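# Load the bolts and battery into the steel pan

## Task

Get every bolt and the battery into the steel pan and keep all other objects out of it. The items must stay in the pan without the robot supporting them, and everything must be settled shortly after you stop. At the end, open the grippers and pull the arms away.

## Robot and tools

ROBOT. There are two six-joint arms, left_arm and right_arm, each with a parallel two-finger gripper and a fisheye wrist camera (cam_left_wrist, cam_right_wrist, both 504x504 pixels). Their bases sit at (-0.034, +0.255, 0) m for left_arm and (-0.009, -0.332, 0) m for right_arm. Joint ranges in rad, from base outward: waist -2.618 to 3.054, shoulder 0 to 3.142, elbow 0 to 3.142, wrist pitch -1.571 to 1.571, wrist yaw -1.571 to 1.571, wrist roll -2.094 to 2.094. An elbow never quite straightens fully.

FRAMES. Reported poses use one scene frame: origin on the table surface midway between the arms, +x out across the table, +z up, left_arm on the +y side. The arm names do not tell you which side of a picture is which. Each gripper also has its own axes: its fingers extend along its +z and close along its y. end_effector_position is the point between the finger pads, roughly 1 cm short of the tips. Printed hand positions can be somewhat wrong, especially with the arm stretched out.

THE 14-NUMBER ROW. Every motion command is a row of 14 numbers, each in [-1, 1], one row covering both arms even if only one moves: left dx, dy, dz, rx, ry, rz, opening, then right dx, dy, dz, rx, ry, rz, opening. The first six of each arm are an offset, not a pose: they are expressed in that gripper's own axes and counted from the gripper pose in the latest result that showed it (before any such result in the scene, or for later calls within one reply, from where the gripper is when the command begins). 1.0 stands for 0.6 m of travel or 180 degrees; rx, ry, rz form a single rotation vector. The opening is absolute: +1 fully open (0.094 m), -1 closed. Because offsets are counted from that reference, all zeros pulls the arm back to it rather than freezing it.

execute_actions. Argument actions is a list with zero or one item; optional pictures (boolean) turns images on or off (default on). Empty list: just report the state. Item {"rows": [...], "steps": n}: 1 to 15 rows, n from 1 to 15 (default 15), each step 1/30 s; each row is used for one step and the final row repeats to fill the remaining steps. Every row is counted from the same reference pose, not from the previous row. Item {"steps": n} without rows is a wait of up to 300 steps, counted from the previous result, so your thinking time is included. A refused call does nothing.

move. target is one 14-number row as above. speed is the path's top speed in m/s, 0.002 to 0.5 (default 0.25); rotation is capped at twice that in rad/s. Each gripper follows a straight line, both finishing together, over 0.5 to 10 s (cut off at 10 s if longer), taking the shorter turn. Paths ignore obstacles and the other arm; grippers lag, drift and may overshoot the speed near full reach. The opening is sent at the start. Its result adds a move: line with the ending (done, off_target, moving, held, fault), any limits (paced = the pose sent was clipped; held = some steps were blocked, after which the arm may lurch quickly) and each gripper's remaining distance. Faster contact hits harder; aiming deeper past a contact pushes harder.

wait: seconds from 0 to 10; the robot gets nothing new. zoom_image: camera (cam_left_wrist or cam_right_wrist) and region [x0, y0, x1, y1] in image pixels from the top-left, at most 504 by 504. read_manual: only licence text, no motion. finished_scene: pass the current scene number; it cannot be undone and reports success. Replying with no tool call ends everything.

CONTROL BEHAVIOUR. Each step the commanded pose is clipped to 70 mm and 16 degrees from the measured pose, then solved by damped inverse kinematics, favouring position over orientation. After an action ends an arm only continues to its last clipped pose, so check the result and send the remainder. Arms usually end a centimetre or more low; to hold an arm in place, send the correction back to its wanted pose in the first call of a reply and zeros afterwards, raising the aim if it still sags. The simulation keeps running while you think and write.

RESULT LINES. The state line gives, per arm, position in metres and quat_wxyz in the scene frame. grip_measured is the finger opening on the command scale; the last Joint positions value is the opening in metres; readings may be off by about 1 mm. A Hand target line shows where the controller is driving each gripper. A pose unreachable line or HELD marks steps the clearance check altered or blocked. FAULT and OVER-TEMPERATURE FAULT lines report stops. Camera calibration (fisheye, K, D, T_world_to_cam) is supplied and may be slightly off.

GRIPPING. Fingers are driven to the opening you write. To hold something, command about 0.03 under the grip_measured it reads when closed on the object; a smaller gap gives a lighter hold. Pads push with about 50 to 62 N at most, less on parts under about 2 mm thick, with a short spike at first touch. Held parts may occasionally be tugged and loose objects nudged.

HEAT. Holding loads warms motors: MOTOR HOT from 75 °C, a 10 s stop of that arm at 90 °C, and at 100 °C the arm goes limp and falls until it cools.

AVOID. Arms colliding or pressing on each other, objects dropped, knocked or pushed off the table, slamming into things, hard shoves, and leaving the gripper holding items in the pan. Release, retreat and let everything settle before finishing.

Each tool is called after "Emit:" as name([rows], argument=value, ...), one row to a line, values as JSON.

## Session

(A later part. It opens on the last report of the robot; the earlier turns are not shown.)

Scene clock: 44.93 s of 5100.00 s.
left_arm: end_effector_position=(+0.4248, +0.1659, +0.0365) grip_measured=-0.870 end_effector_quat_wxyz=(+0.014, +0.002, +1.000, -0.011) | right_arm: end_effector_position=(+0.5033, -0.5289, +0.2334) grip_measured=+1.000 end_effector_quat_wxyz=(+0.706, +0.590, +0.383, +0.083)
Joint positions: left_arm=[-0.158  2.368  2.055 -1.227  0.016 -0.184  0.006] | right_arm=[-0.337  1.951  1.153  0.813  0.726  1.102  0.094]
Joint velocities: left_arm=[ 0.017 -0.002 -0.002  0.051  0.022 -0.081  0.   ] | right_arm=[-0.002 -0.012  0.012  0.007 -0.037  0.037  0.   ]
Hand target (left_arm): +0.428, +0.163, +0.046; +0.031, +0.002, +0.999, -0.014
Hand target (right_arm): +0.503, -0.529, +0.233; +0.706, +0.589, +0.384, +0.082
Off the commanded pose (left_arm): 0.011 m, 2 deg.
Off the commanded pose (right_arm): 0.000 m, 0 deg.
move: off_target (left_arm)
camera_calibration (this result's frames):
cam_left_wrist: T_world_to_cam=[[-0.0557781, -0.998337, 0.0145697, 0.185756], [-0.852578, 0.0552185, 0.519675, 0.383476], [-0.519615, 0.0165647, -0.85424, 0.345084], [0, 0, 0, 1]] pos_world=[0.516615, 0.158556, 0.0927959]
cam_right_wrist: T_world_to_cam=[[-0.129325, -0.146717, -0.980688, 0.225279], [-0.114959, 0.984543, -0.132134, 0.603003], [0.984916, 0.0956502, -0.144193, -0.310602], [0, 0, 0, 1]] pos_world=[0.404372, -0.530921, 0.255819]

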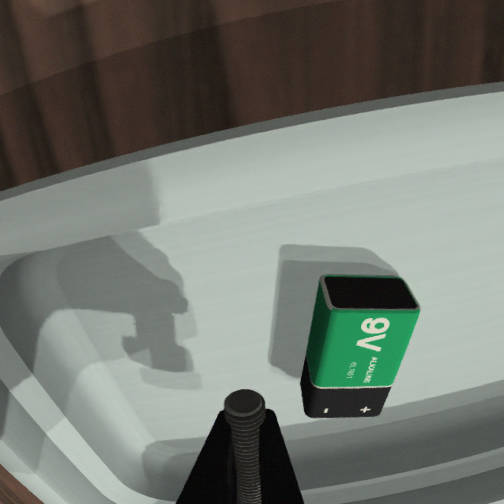

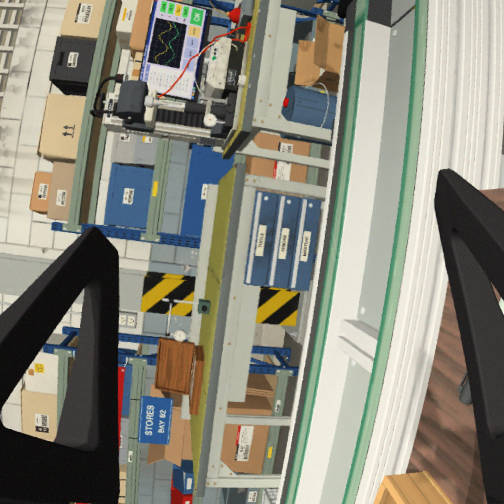

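Emit:
move(target=[0,0,0.025,0,0,0,-0.9,0,0,0,0,0,0,1], speed=0.05)

Emit:
move(target=[0,0,0,0,0,0,-0.6,0,0,0,0,0,0,1])

Emit:
move(target=[0,0,-0.18,0,0,0,-0.6,0,0,0,0,0,0,1])

Emit:
move(target=[0.065,0.58,0,0,0,-0.5,0,0,0,0,0,0,0,1])

Scene clock: 48.33 s of 5100.00 s.
left_arm: end_effector_position=(+0.4220, +0.1664, +0.0194) grip_measured=-0.870 end_effector_quat_wxyz=(+0.004, +0.002, +1.000, -0.009) | right_arm: end_effector_position=(+0.5033, -0.5289, +0.2334) grip_measured=+1.000 end_effector_quat_wxyz=(+0.706, +0.590, +0.382, +0.084)
Joint positions: left_arm=[-0.158  2.387  2.022 -1.195  0.016 -0.184  0.006] | right_arm=[-0.337  1.951  1.153  0.813  0.726  1.105  0.094]
Joint velocities: left_arm=[ 0.017 -0.017  0.017  0.022  0.051 -0.051  0.   ] | right_arm=[ 0.002 -0.017 -0.002 -0.037 -0.037 -0.066  0.   ]
Hand target (left_arm): +0.425, +0.165, +0.022; +0.013, +0.002, +1.000, -0.011
Hand target (right_arm): +0.503, -0.529, +0.233; +0.706, +0.590, +0.383, +0.083
Off the commanded pose (left_arm): 0.004 m, 1 deg.
Off the commanded pose (right_arm): 0.000 m, 0 deg.
move: done
camera_calibration (this result's frames):
cam_left_wrist: T_world_to_cam=[[-0.0555108, -0.998388, 0.01185, 0.186327], [-0.841886, 0.0531833, 0.537029, 0.385508], [-0.536793, 0.0198346, -0.843481, 0.335449], [0, 0, 0, 1]] pos_world=[0.514963, 0.15887, 0.0737082]
cam_right_wrist: T_world_to_cam=[[-0.12673, -0.144569, -0.981346, 0.225262], [-0.11465, 0.984827, -0.130276, 0.602564], [0.985289, 0.0960017, -0.141381, -0.31126], [0, 0, 0, 1]] pos_world=[0.404313, -0.530974, 0.255553]

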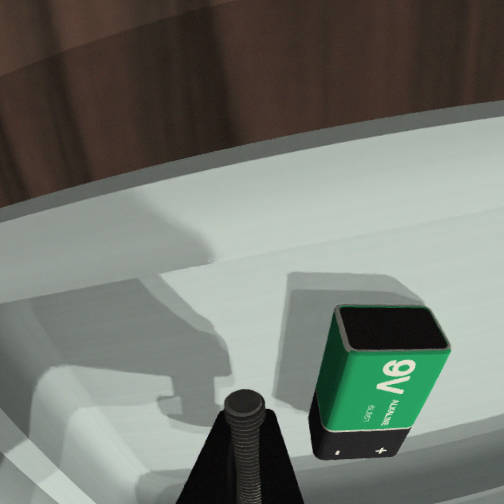

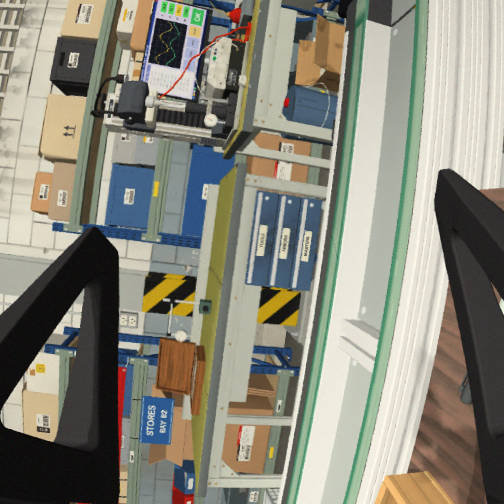

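Scene clock: 48.83 s of 5100.00 s.
left_arm: end_effector_position=(+0.4220, +0.1664, +0.0194) grip_measured=-0.601 end_effector_quat_wxyz=(+0.004, +0.002, +1.000, -0.009) | right_arm: end_effector_position=(+0.5033, -0.5289, +0.2334) grip_measured=+1.000 end_effector_quat_wxyz=(+0.706, +0.591, +0.381, +0.085)
Joint positions: left_arm=[-0.158  2.387  2.022 -1.195  0.016 -0.184  0.019] | right_arm=[-0.337  1.951  1.153  0.813  0.726  1.108  0.094]
Joint velocities: left_arm=[ 0.002  0.007  0.002 -0.081  0.022  0.022  0.   ] | right_arm=[-0.002  0.002 -0.002 -0.007  0.051  0.007  0.   ]
Hand target (left_arm): +0.422, +0.166, +0.019; +0.003, +0.002, +1.000, -0.009
Hand target (right_arm): +0.503, -0.529, +0.233; +0.706, +0.590, +0.382, +0.084
Off the commanded pose (left_arm): 0.000 m, 0 deg.
Off the commanded pose (right_arm): 0.000 m, 0 deg.
move: done
camera_calibration (this result's frames):
cam_left_wrist: T_world_to_cam=[[-0.0555108, -0.998388, 0.01185, 0.186327], [-0.841886, 0.0531833, 0.537029, 0.385508], [-0.536793, 0.0198346, -0.843481, 0.335449], [0, 0, 0, 1]] pos_world=[0.514963, 0.15887, 0.0737082]
cam_right_wrist: T_world_to_cam=[[-0.124421, -0.142658, -0.981921, 0.225245], [-0.11438, 0.985075, -0.128623, 0.602174], [0.985615, 0.0963089, -0.138881, -0.311845], [0, 0, 0, 1]] pos_world=[0.404261, -0.53102, 0.255317]

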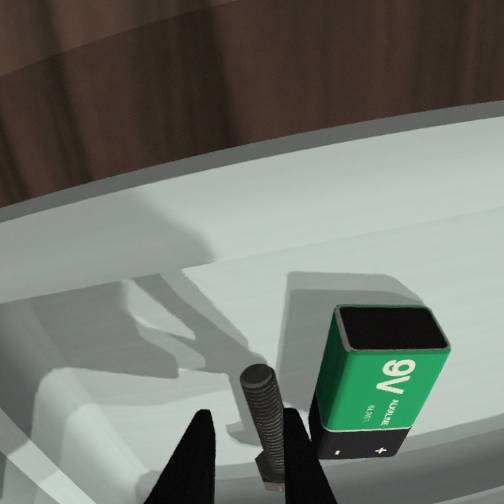

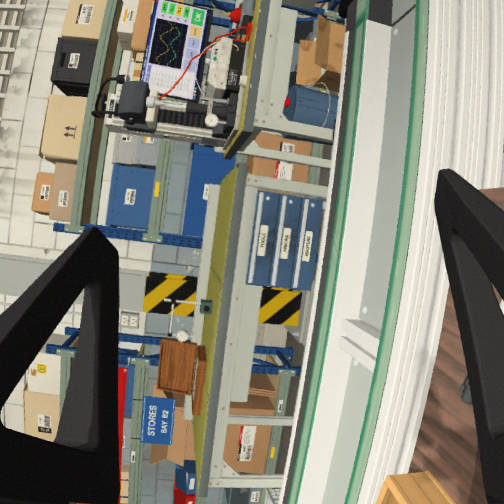

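Scene clock: 49.93 s of 5100.00 s.
left_arm: end_effector_position=(+0.4196, +0.1669, +0.1186) grip_measured=-0.601 end_effector_quat_wxyz=(+0.015, +0.002, +1.000, -0.011) | right_arm: end_effector_position=(+0.5033, -0.5289, +0.2334) grip_measured=+1.000 end_effector_quat_wxyz=(+0.706, +0.591, +0.380, +0.087)
Joint positions: left_arm=[-0.158  2.38   2.405 -1.563  0.016 -0.184  0.019] | right_arm=[-0.337  1.951  1.153  0.813  0.726  1.111  0.094]
Joint velocities: left_arm=[-0.007 -0.002 -0.022 -0.022  0.007  0.051 -0.001] | right_arm=[ 0.012 -0.002 -0.007 -0.022  0.066 -0.051  0.   ]
Hand target (left_arm): +0.421, +0.170, +0.127; +0.022, +0.001, +1.000, -0.012
Hand target (right_arm): +0.503, -0.529, +0.233; +0.706, +0.591, +0.381, +0.085
Off the commanded pose (left_arm): 0.009 m, 1 deg.
Off the commanded pose (right_arm): 0.000 m, 0 deg.
joint sent to its limit (left arm) — the command would take joint 4 (wrist pitch) past its lower limit, so that joint was sent only as far as its limit.
move: done
camera_calibration (this result's frames):
cam_left_wrist: T_world_to_cam=[[-0.0558112, -0.998331, 0.0148715, 0.185234], [-0.853744, 0.0554406, 0.517733, 0.337021], [-0.517693, 0.0161988, -0.855413, 0.411881], [0, 0, 0, 1]] pos_world=[0.511295, 0.159568, 0.175087]
cam_right_wrist: T_world_to_cam=[[-0.122111, -0.140747, -0.982486, 0.225225], [-0.114114, 0.985321, -0.12697, 0.601784], [0.985934, 0.0966113, -0.13638, -0.31243], [0, 0, 0, 1]] pos_world=[0.40421, -0.531066, 0.25508]

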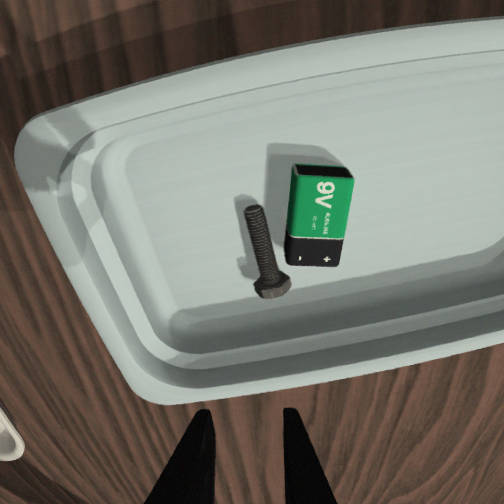

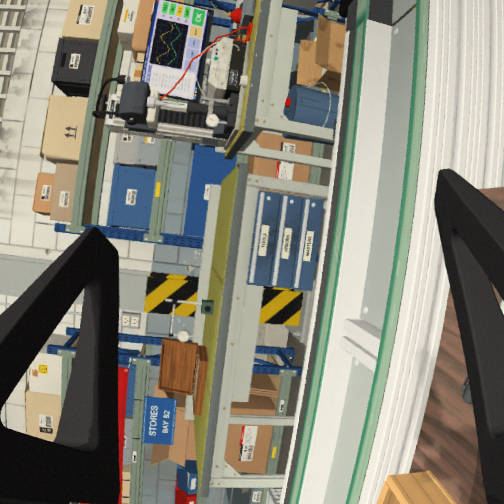

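Scene clock: 53.57 s of 5100.00 s.
left_arm: end_effector_position=(+0.3765, +0.5106, +0.0918) grip_measured=-0.001 end_effector_quat_wxyz=(-0.010, +0.704, -0.710, +0.027) | right_arm: end_effector_position=(+0.5033, -0.5289, +0.2334) grip_measured=+1.000 end_effector_quat_wxyz=(+0.706, +0.592, +0.379, +0.088)
Joint positions: left_arm=[ 0.602  2.508  2.529 -1.561  0.048 -0.991  0.047] | right_arm=[-0.337  1.951  1.153  0.813  0.726  1.115  0.094]
Joint velocities: left_arm=[-0.012  0.012 -0.017 -0.081 -0.037  0.051 -0.001] | right_arm=[-0.012 -0.012  0.012 -0.051 -0.051  0.007  0.   ]
Hand target (left_arm): +0.380, +0.511, +0.102; -0.021, +0.706, -0.707, +0.032
Hand target (right_arm): +0.503, -0.529, +0.233; +0.706, +0.591, +0.380, +0.087
Off the commanded pose (left_arm): 0.019 m, 1 deg.
Off the commanded pose (right_arm): 0.000 m, 0 deg.
joint sent to its limit (left arm) — the command would take joint 4 (wrist pitch) past its lower limit, so that joint was sent only as far as its limit.
move: off_target (left_arm)
camera_calibration (this result's frames):
cam_left_wrist: T_world_to_cam=[[0.997067, -0.0600658, 0.0474241, -0.352153], [-0.0763398, -0.824349, 0.56091, 0.447647], [0.00540253, -0.562885, -0.826517, 0.457093], [0, 0, 0, 1]] pos_world=[0.382824, 0.605156, 0.143406]
cam_right_wrist: T_world_to_cam=[[-0.119511, -0.138595, -0.983112, 0.225201], [-0.11382, 0.985593, -0.125108, 0.601345], [0.986287, 0.0969457, -0.133564, -0.313088], [0, 0, 0, 1]] pos_world=[0.404153, -0.531117, 0.254814]

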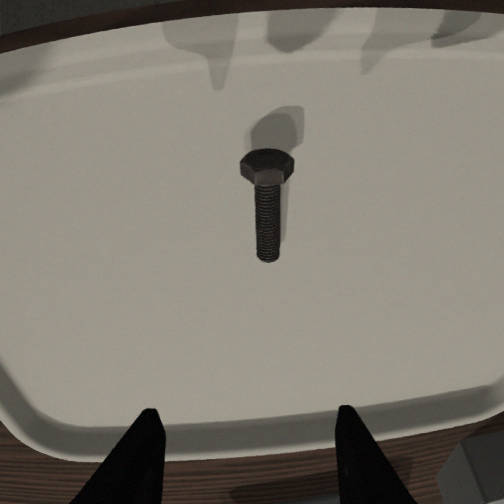

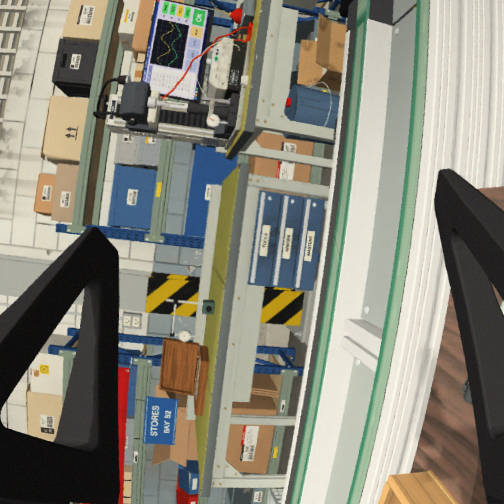

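Emit:
move(target=[-0.027,-0.016,0.132,0,0,0,0,0,0,0,0,0,0,1], speed=0.1)

Scene clock: 57.07 s of 5100.00 s.
left_arm: end_effector_position=(+0.3903, +0.5194, +0.0092) grip_measured=-0.001 end_effector_quat_wxyz=(+0.001, +0.703, -0.710, +0.025) | right_arm: end_effector_position=(+0.5033, -0.5289, +0.2334) grip_measured=+1.000 end_effector_quat_wxyz=(+0.706, +0.593, +0.378, +0.089)
Joint positions: left_arm=[ 0.602  2.598  2.366 -1.33   0.049 -0.989  0.047] | right_arm=[-0.337  1.951  1.153  0.813  0.726  1.118  0.094]
Joint velocities: left_arm=[-0.007 -0.017  0.007 -0.066  0.022 -0.051  0.   ] | right_arm=[ 0.002  0.012 -0.012 -0.081  0.037 -0.022  0.   ]
Hand target (left_arm): +0.391, +0.524, +0.013; -0.009, +0.704, -0.710, +0.027
Hand target (right_arm): +0.503, -0.529, +0.233; +0.706, +0.592, +0.379, +0.088
Off the commanded pose (left_arm): 0.006 m, 1 deg.
Off the commanded pose (right_arm): 0.000 m, 0 deg.
move: done
camera_calibration (this result's frames):
cam_left_wrist: T_world_to_cam=[[0.997654, -0.0611391, 0.030782, -0.361005], [-0.0677481, -0.817664, 0.571695, 0.495342], [-0.00978359, -0.572439, -0.819889, 0.404579], [0, 0, 0, 1]] pos_world=[0.397674, 0.614549, 0.059638]
cam_right_wrist: T_world_to_cam=[[-0.117198, -0.136681, -0.983658, 0.225177], [-0.113562, 0.985831, -0.123452, 0.600955], [0.986594, 0.0972377, -0.13106, -0.313672], [0, 0, 0, 1]] pos_world=[0.404103, -0.531162, 0.254577]

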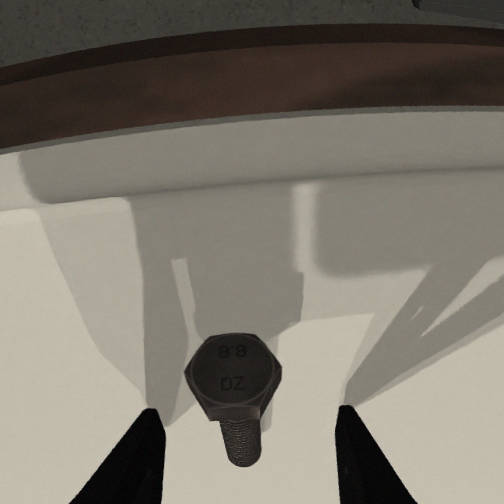

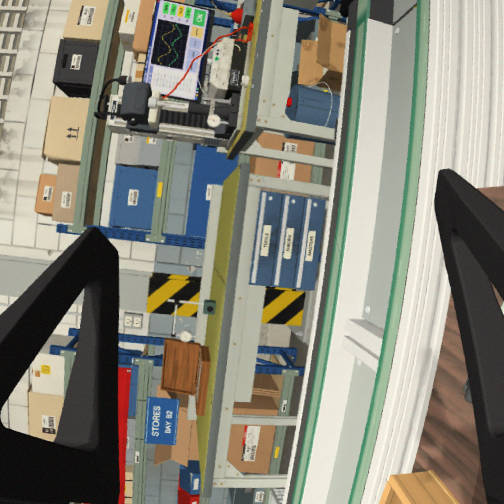

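Emit:
move(target=[-0.015,0,0.008,0,0,0,0,0,0,0,0,0,0,1], speed=0.05)

Emit:
move(target=[0,0,0,0,0,0,-0.9,0,0,0,0,0,0,1])

Emit:
move(target=[0,0,-0.2,0,0,0,-0.9,0,0,0,0,0,0,1])

Scene clock: 59.93 s of 5100.00 s.
left_arm: end_effector_position=(+0.3906, +0.5196, +0.0074) grip_measured=-0.001 end_effector_quat_wxyz=(+0.005, +0.701, -0.712, +0.024) | right_arm: end_effector_position=(+0.5033, -0.5289, +0.2334) grip_measured=+1.000 end_effector_quat_wxyz=(+0.705, +0.593, +0.377, +0.090)
Joint positions: left_arm=[ 0.602  2.615  2.392 -1.347  0.049 -0.984  0.047] | right_arm=[-0.337  1.951  1.153  0.813  0.726  1.121  0.094]
Joint velocities: left_arm=[-0.002  0.007  0.012 -0.051 -0.051 -0.022  0.001] | right_arm=[-0.017  0.012 -0.022 -0.022 -0.022  0.037  0.   ]
Hand target (left_arm): +0.391, +0.528, +0.004; +0.000, +0.703, -0.710, +0.025
Hand target (right_arm): +0.503, -0.529, +0.233; +0.705, +0.593, +0.378, +0.089
Off the commanded pose (left_arm): 0.009 m, 1 deg.
Off the commanded pose (right_arm): 0.000 m, 0 deg.
move: done
camera_calibration (this result's frames):
cam_left_wrist: T_world_to_cam=[[0.997469, -0.0667254, 0.0245464, -0.358166], [-0.0686749, -0.814888, 0.575535, 0.495403], [-0.0184003, -0.575765, -0.817408, 0.408281], [0, 0, 0, 1]] pos_world=[0.398794, 0.614873, 0.0574019]
cam_right_wrist: T_world_to_cam=[[-0.114595, -0.134526, -0.984262, 0.225147], [-0.113277, 0.986096, -0.121588, 0.600516], [0.986933, 0.0975604, -0.128241, -0.31433], [0, 0, 0, 1]] pos_world=[0.404048, -0.531212, 0.25431]

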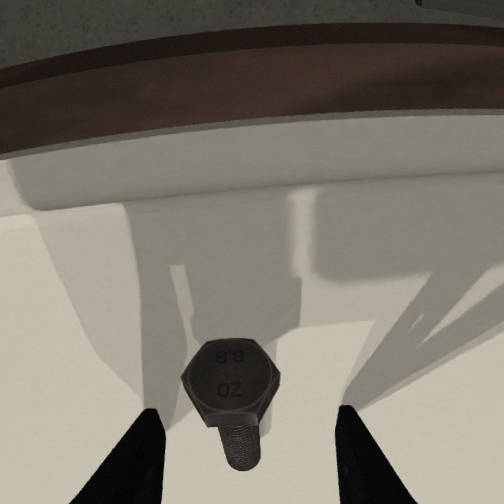

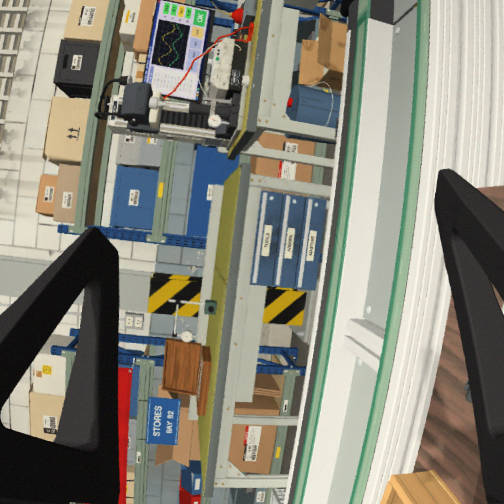

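Scene clock: 60.43 s of 5100.00 s.
left_arm: end_effector_position=(+0.3900, +0.5192, +0.0074) grip_measured=-0.870 end_effector_quat_wxyz=(+0.006, +0.701, -0.712, +0.024) | right_arm: end_effector_position=(+0.5033, -0.5289, +0.2334) grip_measured=+1.000 end_effector_quat_wxyz=(+0.705, +0.594, +0.376, +0.091)
Joint positions: left_arm=[ 0.602  2.615  2.392 -1.349  0.049 -0.984  0.006] | right_arm=[-0.337  1.951  1.153  0.813  0.726  1.124  0.094]
Joint velocities: left_arm=[ 0.002 -0.002  0.002 -0.037 -0.066  0.037 -0.001] | right_arm=[-0.002  0.002  0.007  0.051  0.066 -0.066  0.   ]
Hand target (left_arm): +0.391, +0.520, +0.007; +0.005, +0.701, -0.712, +0.024
Hand target (right_arm): +0.503, -0.529, +0.233; +0.705, +0.593, +0.377, +0.090
Off the commanded pose (left_arm): 0.001 m, 0 deg.
Off the commanded pose (right_arm): 0.000 m, 0 deg.
move: done
camera_calibration (this result's frames):
cam_left_wrist: T_world_to_cam=[[0.997522, -0.0666915, 0.0224028, -0.357656], [-0.067381, -0.814056, 0.576865, 0.494125], [-0.0202348, -0.576945, -0.816532, 0.409386], [0, 0, 0, 1]] pos_world=[0.398348, 0.614586, 0.0572464]
cam_right_wrist: T_world_to_cam=[[-0.11228, -0.132609, -0.984788, 0.225119], [-0.113027, 0.986327, -0.11993, 0.600126], [0.987227, 0.0978421, -0.125734, -0.314914], [0, 0, 0, 1]] pos_world=[0.403999, -0.531256, 0.254072]

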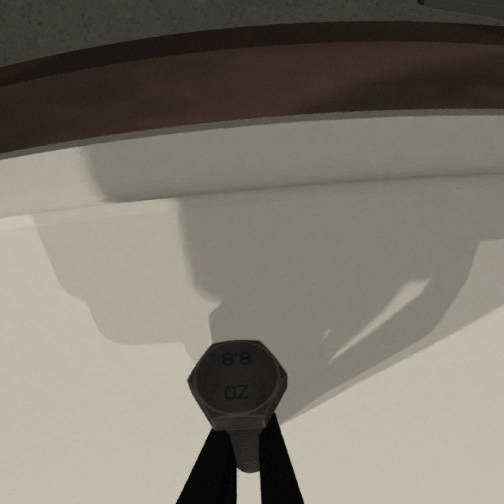

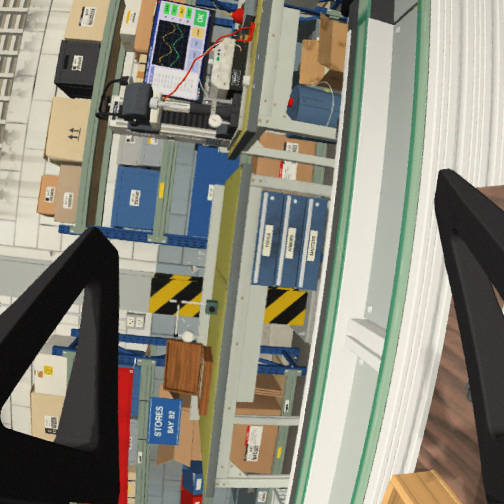

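Scene clock: 61.40 s of 5100.00 s.
left_arm: end_effector_position=(+0.3855, +0.5204, +0.1117) grip_measured=-0.870 end_effector_quat_wxyz=(-0.047, +0.702, -0.710, +0.034) | right_arm: end_effector_position=(+0.5033, -0.5289, +0.2334) grip_measured=+1.000 end_effector_quat_wxyz=(+0.705, +0.595, +0.375, +0.092)
Joint positions: left_arm=[ 0.609  2.507  2.604 -1.562  0.049 -0.983  0.006] | right_arm=[-0.337  1.951  1.153  0.813  0.726  1.128  0.094]
Joint velocities: left_arm=[-0.017  0.002  0.012 -0.022  0.007 -0.037 -0.001] | right_arm=[-0.012  0.007 -0.027 -0.081  0.022  0.007  0.   ]
Hand target (left_arm): +0.385, +0.525, +0.126; -0.063, +0.702, -0.709, +0.038
Hand target (right_arm): +0.503, -0.529, +0.233; +0.705, +0.594, +0.376, +0.091
Off the commanded pose (left_arm): 0.016 m, 6 deg.
Off the commanded pose (right_arm): 0.000 m, 0 deg.
joint sent to its limit (left arm) — the command would take joint 4 (wrist pitch) past its lower limit, so that joint was sent only as far as its limit.
move: off_target (left_arm)
camera_calibration (this result's frames):
cam_left_wrist: T_world_to_cam=[[0.992069, -0.0640519, 0.108151, -0.364271], [-0.111388, -0.846673, 0.520324, 0.474846], [0.0582412, -0.528244, -0.847093, 0.442948], [0, 0, 0, 1]] pos_world=[0.388476, 0.612692, 0.167541]
cam_right_wrist: T_world_to_cam=[[-0.109674, -0.130452, -0.98537, 0.225084], [-0.112751, 0.986584, -0.118063, 0.599688], [0.987552, 0.0981531, -0.122912, -0.315572], [0, 0, 0, 1]] pos_world=[0.403945, -0.531305, 0.253805]

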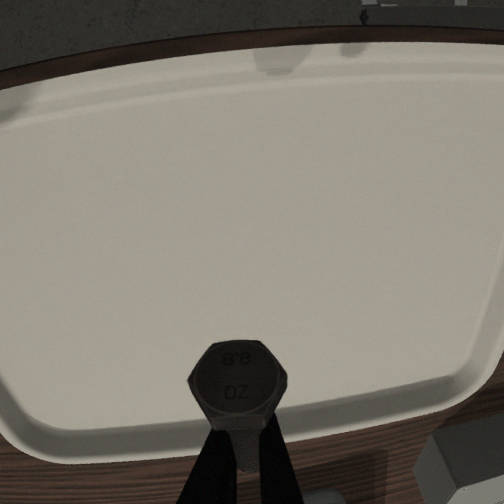

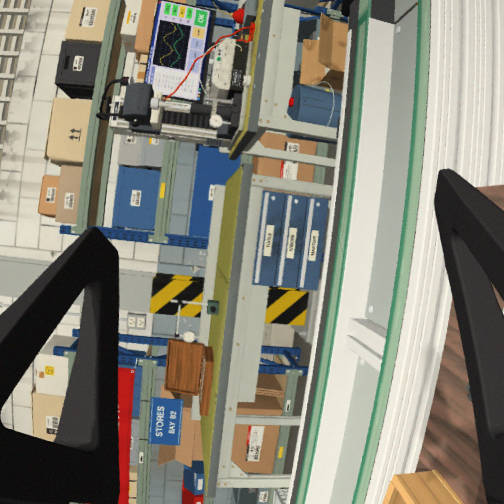

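Tray empty. Target (.42,.09).

Emit:
move(target=[0.72,-0.06,-0.03,0,0,0.5,-0.9,0,0,0,0,0,0,1])

Emit:
move(target=[0,0,0.13,0,0,0,-0.9,0,0,0,0,0,0,1], speed=0.1)

Scene clock: 68.33 s of 5100.00 s.
left_arm: end_effector_position=(+0.4127, +0.0889, +0.1132) grip_measured=-0.870 end_effector_quat_wxyz=(+0.047, +0.006, +0.999, +0.022) | right_arm: end_effector_position=(+0.5033, -0.5289, +0.2334) grip_measured=+1.000 end_effector_quat_wxyz=(+0.705, +0.595, +0.374, +0.094)
Joint positions: left_arm=[-0.357  2.407  2.427 -1.521 -0.076 -0.371  0.006] | right_arm=[-0.337  1.951  1.153  0.813  0.726  1.131  0.094]
Joint velocities: left_arm=[ 0.007 -0.022 -0.007 -0.037  0.051 -0.007 -0.002] | right_arm=[-0.002  0.002 -0.002  0.022 -0.022 -0.007  0.   ]
Hand target (left_arm): +0.417, +0.091, +0.124; +0.061, +0.007, +0.998, +0.023
Hand target (right_arm): +0.503, -0.529, +0.233; +0.705, +0.595, +0.375, +0.092
Off the commanded pose (left_arm): 0.013 m, 2 deg.
Off the commanded pose (right_arm): 0.000 m, 0 deg.
After step 90, 0.10 s passed at rest.
move: off_target (left_arm)
camera_calibration (this result's frames):
cam_left_wrist: T_world_to_cam=[[-0.0613609, -0.996616, -0.0546996, 0.117024], [-0.88495, 0.0289758, 0.464784, 0.359529], [-0.461626, 0.076926, -0.883733, 0.379633], [0, 0, 0, 1]] pos_world=[0.500594, 0.0770068, 0.174791]
cam_right_wrist: T_world_to_cam=[[-0.107067, -0.128293, -0.98594, 0.225047], [-0.11248, 0.986837, -0.116195, 0.599249], [0.987869, 0.098458, -0.120088, -0.316229], [0, 0, 0, 1]] pos_world=[0.403892, -0.531354, 0.253537]

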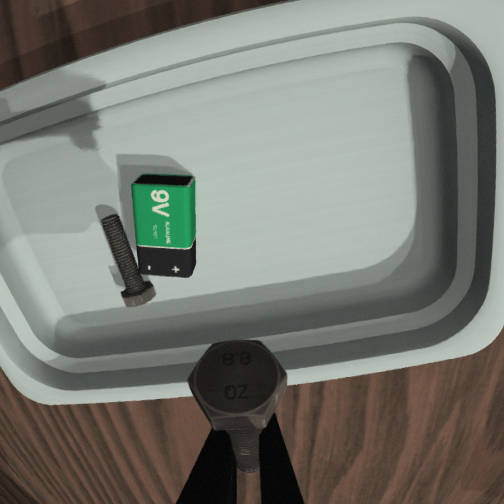

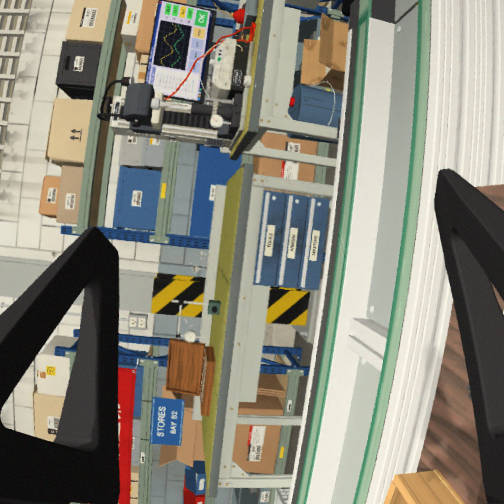

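Scene clock: 69.67 s of 5100.00 s.
left_arm: end_effector_position=(+0.4150, +0.0879, +0.0319) grip_measured=-0.870 end_effector_quat_wxyz=(+0.036, +0.009, +0.999, +0.026) | right_arm: end_effector_position=(+0.5033, -0.5289, +0.2334) grip_measured=+1.000 end_effector_quat_wxyz=(+0.705, +0.596, +0.373, +0.095)
Joint positions: left_arm=[-0.357  2.407  2.103 -1.219 -0.076 -0.366  0.006] | right_arm=[-0.337  1.951  1.153  0.813  0.726  1.134  0.094]
Joint velocities: left_arm=[-0.032 -0.002 -0.007  0.081 -0.037  0.007 -0.   ] | right_arm=[ 0.002 -0.002 -0.002 -0.051  0.022  0.022  0.   ]
Hand target (left_arm): +0.420, +0.091, +0.036; +0.046, +0.006, +0.999, +0.022
Hand target (right_arm): +0.503, -0.529, +0.233; +0.705, +0.595, +0.374, +0.093
Off the commanded pose (left_arm): 0.008 m, 1 deg.
Off the commanded pose (right_arm): 0.000 m, 0 deg.
move: done
camera_calibration (this result's frames):
cam_left_wrist: T_world_to_cam=[[-0.0678908, -0.99575, -0.0622291, 0.114681], [-0.874788, 0.0294203, 0.483613, 0.394454], [-0.479727, 0.0872701, -0.873067, 0.315179], [0, 0, 0, 1]] pos_world=[0.504049, 0.0750834, 0.0915459]
cam_right_wrist: T_world_to_cam=[[-0.104748, -0.126373, -0.986437, 0.225011], [-0.112243, 0.987058, -0.114534, 0.598859], [0.988144, 0.0987238, -0.117577, -0.316813], [0, 0, 0, 1]] pos_world=[0.403845, -0.531396, 0.253299]

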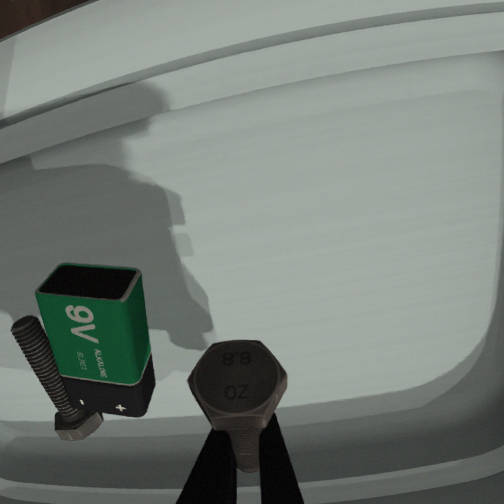

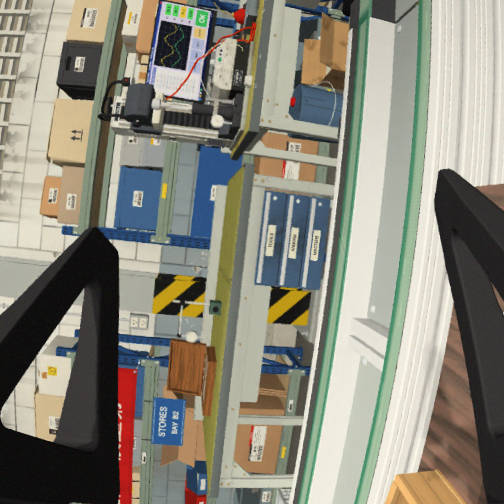

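Emit:
move(target=[-0.03,0,0.01,0,0,0,-0.9,0,0,0,0,0,0,1], speed=0.05)

Emit:
move(target=[0,0,0,0,0,0,-0.6,0,0,0,0,0,0,1])

Emit:
move(target=[0,0,-0.2,0,0,0,-0.6,0,0,0,0,0,0,1])

Scene clock: 72.50 s of 5100.00 s.
left_arm: end_effector_position=(+0.4260, +0.0865, +0.0160) grip_measured=-0.870 end_effector_quat_wxyz=(+0.024, +0.011, +0.999, +0.031) | right_arm: end_effector_position=(+0.5033, -0.5289, +0.2334) grip_measured=+1.000 end_effector_quat_wxyz=(+0.705, +0.596, +0.372, +0.096)
Joint positions: left_arm=[-0.351  2.509  2.227 -1.267 -0.076 -0.357  0.006] | right_arm=[-0.337  1.951  1.153  0.813  0.726  1.138  0.094]
Joint velocities: left_arm=[ 0.017  0.022  0.017  0.022  0.051 -0.007  0.   ] | right_arm=[ 0.007  0.002  0.012 -0.051 -0.051 -0.007  0.   ]
Hand target (left_arm): +0.433, +0.088, +0.027; +0.036, +0.009, +0.999, +0.026
Hand target (right_arm): +0.503, -0.529, +0.233; +0.705, +0.596, +0.373, +0.095
Off the commanded pose (left_arm): 0.014 m, 2 deg.
Off the commanded pose (right_arm): 0.000 m, 0 deg.
move: off_target (left_arm)
camera_calibration (this result's frames):
cam_left_wrist: T_world_to_cam=[[-0.072556, -0.994847, -0.0708127, 0.115033], [-0.862382, 0.0269108, 0.505542, 0.406429], [-0.501032, 0.0977477, -0.859891, 0.314642], [0, 0, 0, 1]] pos_world=[0.516489, 0.072747, 0.0732371]
cam_right_wrist: T_world_to_cam=[[-0.102138, -0.124212, -0.986985, 0.224969], [-0.111982, 0.987303, -0.112663, 0.59842], [0.988447, 0.099017, -0.114751, -0.31747], [0, 0, 0, 1]] pos_world=[0.403792, -0.531443, 0.253031]

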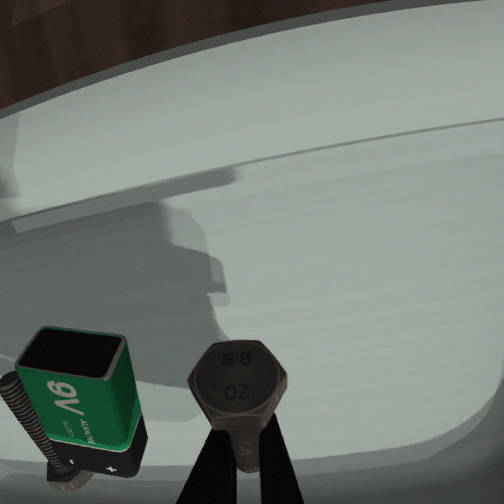

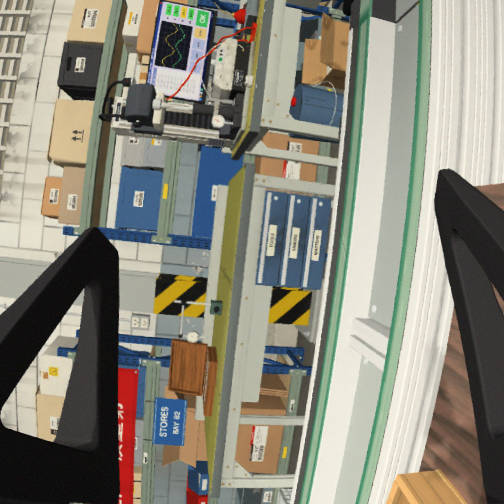

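Scene clock: 73.00 s of 5100.00 s.
left_arm: end_effector_position=(+0.4256, +0.0867, +0.0139) grip_measured=-0.601 end_effector_quat_wxyz=(+0.022, +0.011, +0.999, +0.032) | right_arm: end_effector_position=(+0.5033, -0.5289, +0.2334) grip_measured=+1.000 end_effector_quat_wxyz=(+0.704, +0.597, +0.372, +0.097)
Joint positions: left_arm=[-0.351  2.514  2.227 -1.267 -0.076 -0.357  0.019] | right_arm=[-0.337  1.951  1.153  0.813  0.726  1.141  0.094]
Joint velocities: left_arm=[ 0.007  0.002 -0.022 -0.022  0.051 -0.066  0.   ] | right_arm=[-0.007 -0.012 -0.012  0.007  0.051  0.022  0.   ]
Hand target (left_arm): +0.426, +0.086, +0.016; +0.024, +0.011, +0.999, +0.031
Hand target (right_arm): +0.503, -0.529, +0.233; +0.705, +0.596, +0.372, +0.096
Off the commanded pose (left_arm): 0.002 m, 0 deg.
Off the commanded pose (right_arm): 0.000 m, 0 deg.
move: done
camera_calibration (this result's frames):
cam_left_wrist: T_world_to_cam=[[-0.0728599, -0.994726, -0.0721959, 0.115162], [-0.860226, 0.0260477, 0.509248, 0.406237], [-0.504681, 0.0992085, -0.857586, 0.313949], [0, 0, 0, 1]] pos_world=[0.51629, 0.0728267, 0.0706775]
cam_right_wrist: T_world_to_cam=[[-0.0998174, -0.12229, -0.987462, 0.224929], [-0.111753, 0.987517, -0.111, 0.59803], [0.98871, 0.0992724, -0.112238, -0.318054], [0, 0, 0, 1]] pos_world=[0.403747, -0.531485, 0.252792]

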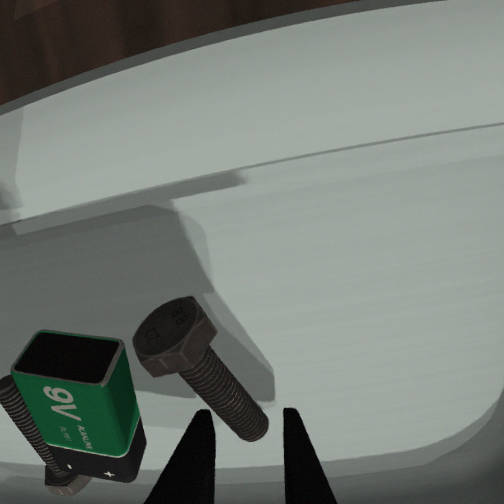

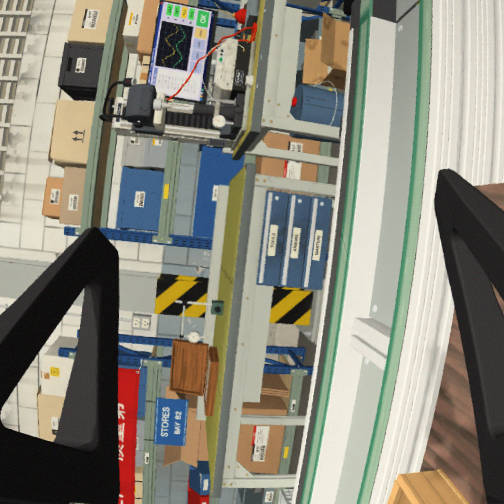

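Scene clock: 74.03 s of 5100.00 s.
left_arm: end_effector_position=(+0.4198, +0.0844, +0.1184) grip_measured=-0.601 end_effector_quat_wxyz=(+0.055, +0.013, +0.998, +0.019) | right_arm: end_effector_position=(+0.5033, -0.5289, +0.2334) grip_measured=+1.000 end_effector_quat_wxyz=(+0.704, +0.598, +0.371, +0.098)
Joint positions: left_arm=[-0.36   2.455  2.535 -1.563 -0.076 -0.361  0.019] | right_arm=[-0.337  1.951  1.153  0.813  0.726  1.144  0.094]
Joint velocities: left_arm=[-0.017  0.002 -0.012 -0.007 -0.007  0.007  0.   ] | right_arm=[-0.007 -0.012 -0.002 -0.022 -0.007  0.007  0.   ]
Hand target (left_arm): +0.420, +0.081, +0.133; +0.069, +0.013, +0.997, +0.014
Hand target (right_arm): +0.503, -0.529, +0.233; +0.704, +0.597, +0.372, +0.097
Off the commanded pose (left_arm): 0.016 m, 4 deg.
Off the commanded pose (right_arm): 0.000 m, 0 deg.
joint sent to its limit (left arm) — the command would take joint 4 (wrist pitch) past its lower limit, so that joint was sent only as far as its limit.
move: off_target (left_arm)
camera_calibration (this result's frames):
cam_left_wrist: T_world_to_cam=[[-0.0737899, -0.996004, -0.0503153, 0.117927], [-0.891555, 0.0432766, 0.450839, 0.366726], [-0.44686, 0.0781263, -0.891186, 0.382411], [0, 0, 0, 1]] pos_world=[0.506543, 0.0717087, 0.181398]
cam_right_wrist: T_world_to_cam=[[-0.097205, -0.120126, -0.987988, 0.224881], [-0.111501, 0.987754, -0.109127, 0.597592], [0.988999, 0.0995539, -0.109409, -0.318711], [0, 0, 0, 1]] pos_world=[0.403696, -0.531531, 0.252524]

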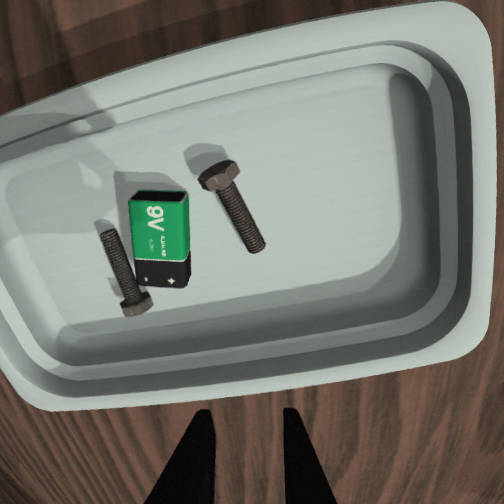

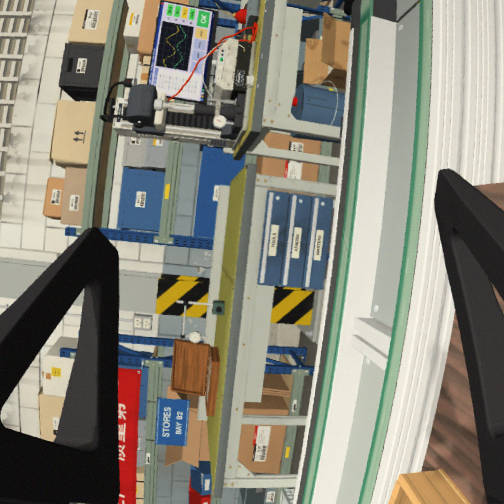

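Emit:
move(target=[0.25,0.25,-0.05,0,0,0,-0.6,0,0,0,0,0,0,1])

Emit:
finished_scene(scene=2)

Scene clock: 77.80 s of 5100.00 s.
left_arm: end_effector_position=(+0.2675, +0.2369, +0.1308) grip_measured=-0.601 end_effector_quat_wxyz=(+0.040, +0.010, +0.999, +0.020) | right_arm: end_effector_position=(+0.5033, -0.5289, +0.2334) grip_measured=+1.000 end_effector_quat_wxyz=(+0.704, +0.598, +0.369, +0.099)
Joint positions: left_arm=[-0.062  1.613  1.357 -1.237 -0.047 -0.069  0.019] | right_arm=[-0.337  1.951  1.153  0.813  0.726  1.148  0.094]
Joint velocities: left_arm=[-0.002  0.017 -0.002  0.051  0.168  0.037 -0.   ] | right_arm=[ 0.002 -0.017 -0.027 -0.037 -0.051  0.037  0.   ]
Hand target (left_arm): +0.268, +0.236, +0.133; +0.052, +0.012, +0.998, +0.015
Hand target (right_arm): +0.503, -0.529, +0.233; +0.704, +0.598, +0.370, +0.098
Off the commanded pose (left_arm): 0.008 m, 2 deg.
Off the commanded pose (right_arm): 0.000 m, 0 deg.
move: done
camera_calibration (this result's frames):
cam_left_wrist: T_world_to_cam=[[-0.0699704, -0.996257, -0.0507584, 0.258308], [-0.878692, 0.0374658, 0.475918, 0.213397], [-0.472234, 0.0779011, -0.878024, 0.318589], [0, 0, 0, 1]] pos_world=[0.356032, 0.224528, 0.191281]
cam_right_wrist: T_world_to_cam=[[-0.0945913, -0.117961, -0.988503, 0.224831], [-0.111253, 0.987988, -0.107253, 0.597153], [0.98928, 0.0998291, -0.106579, -0.319367], [0, 0, 0, 1]] pos_world=[0.403646, -0.531577, 0.252255]

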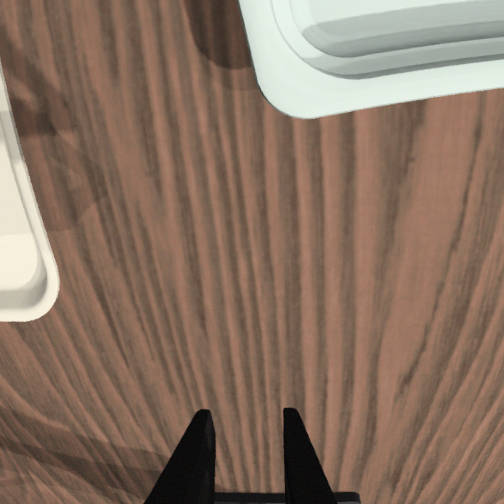

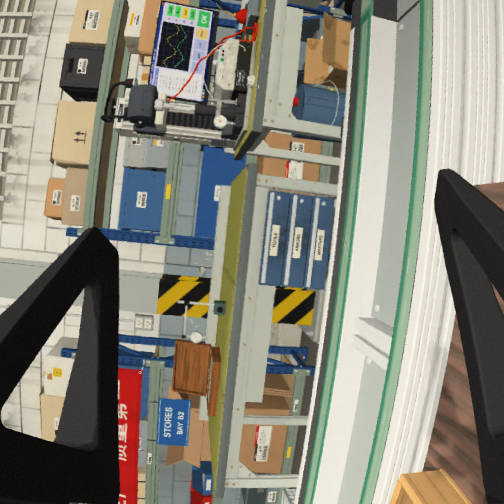

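The scene is finished: the task was done.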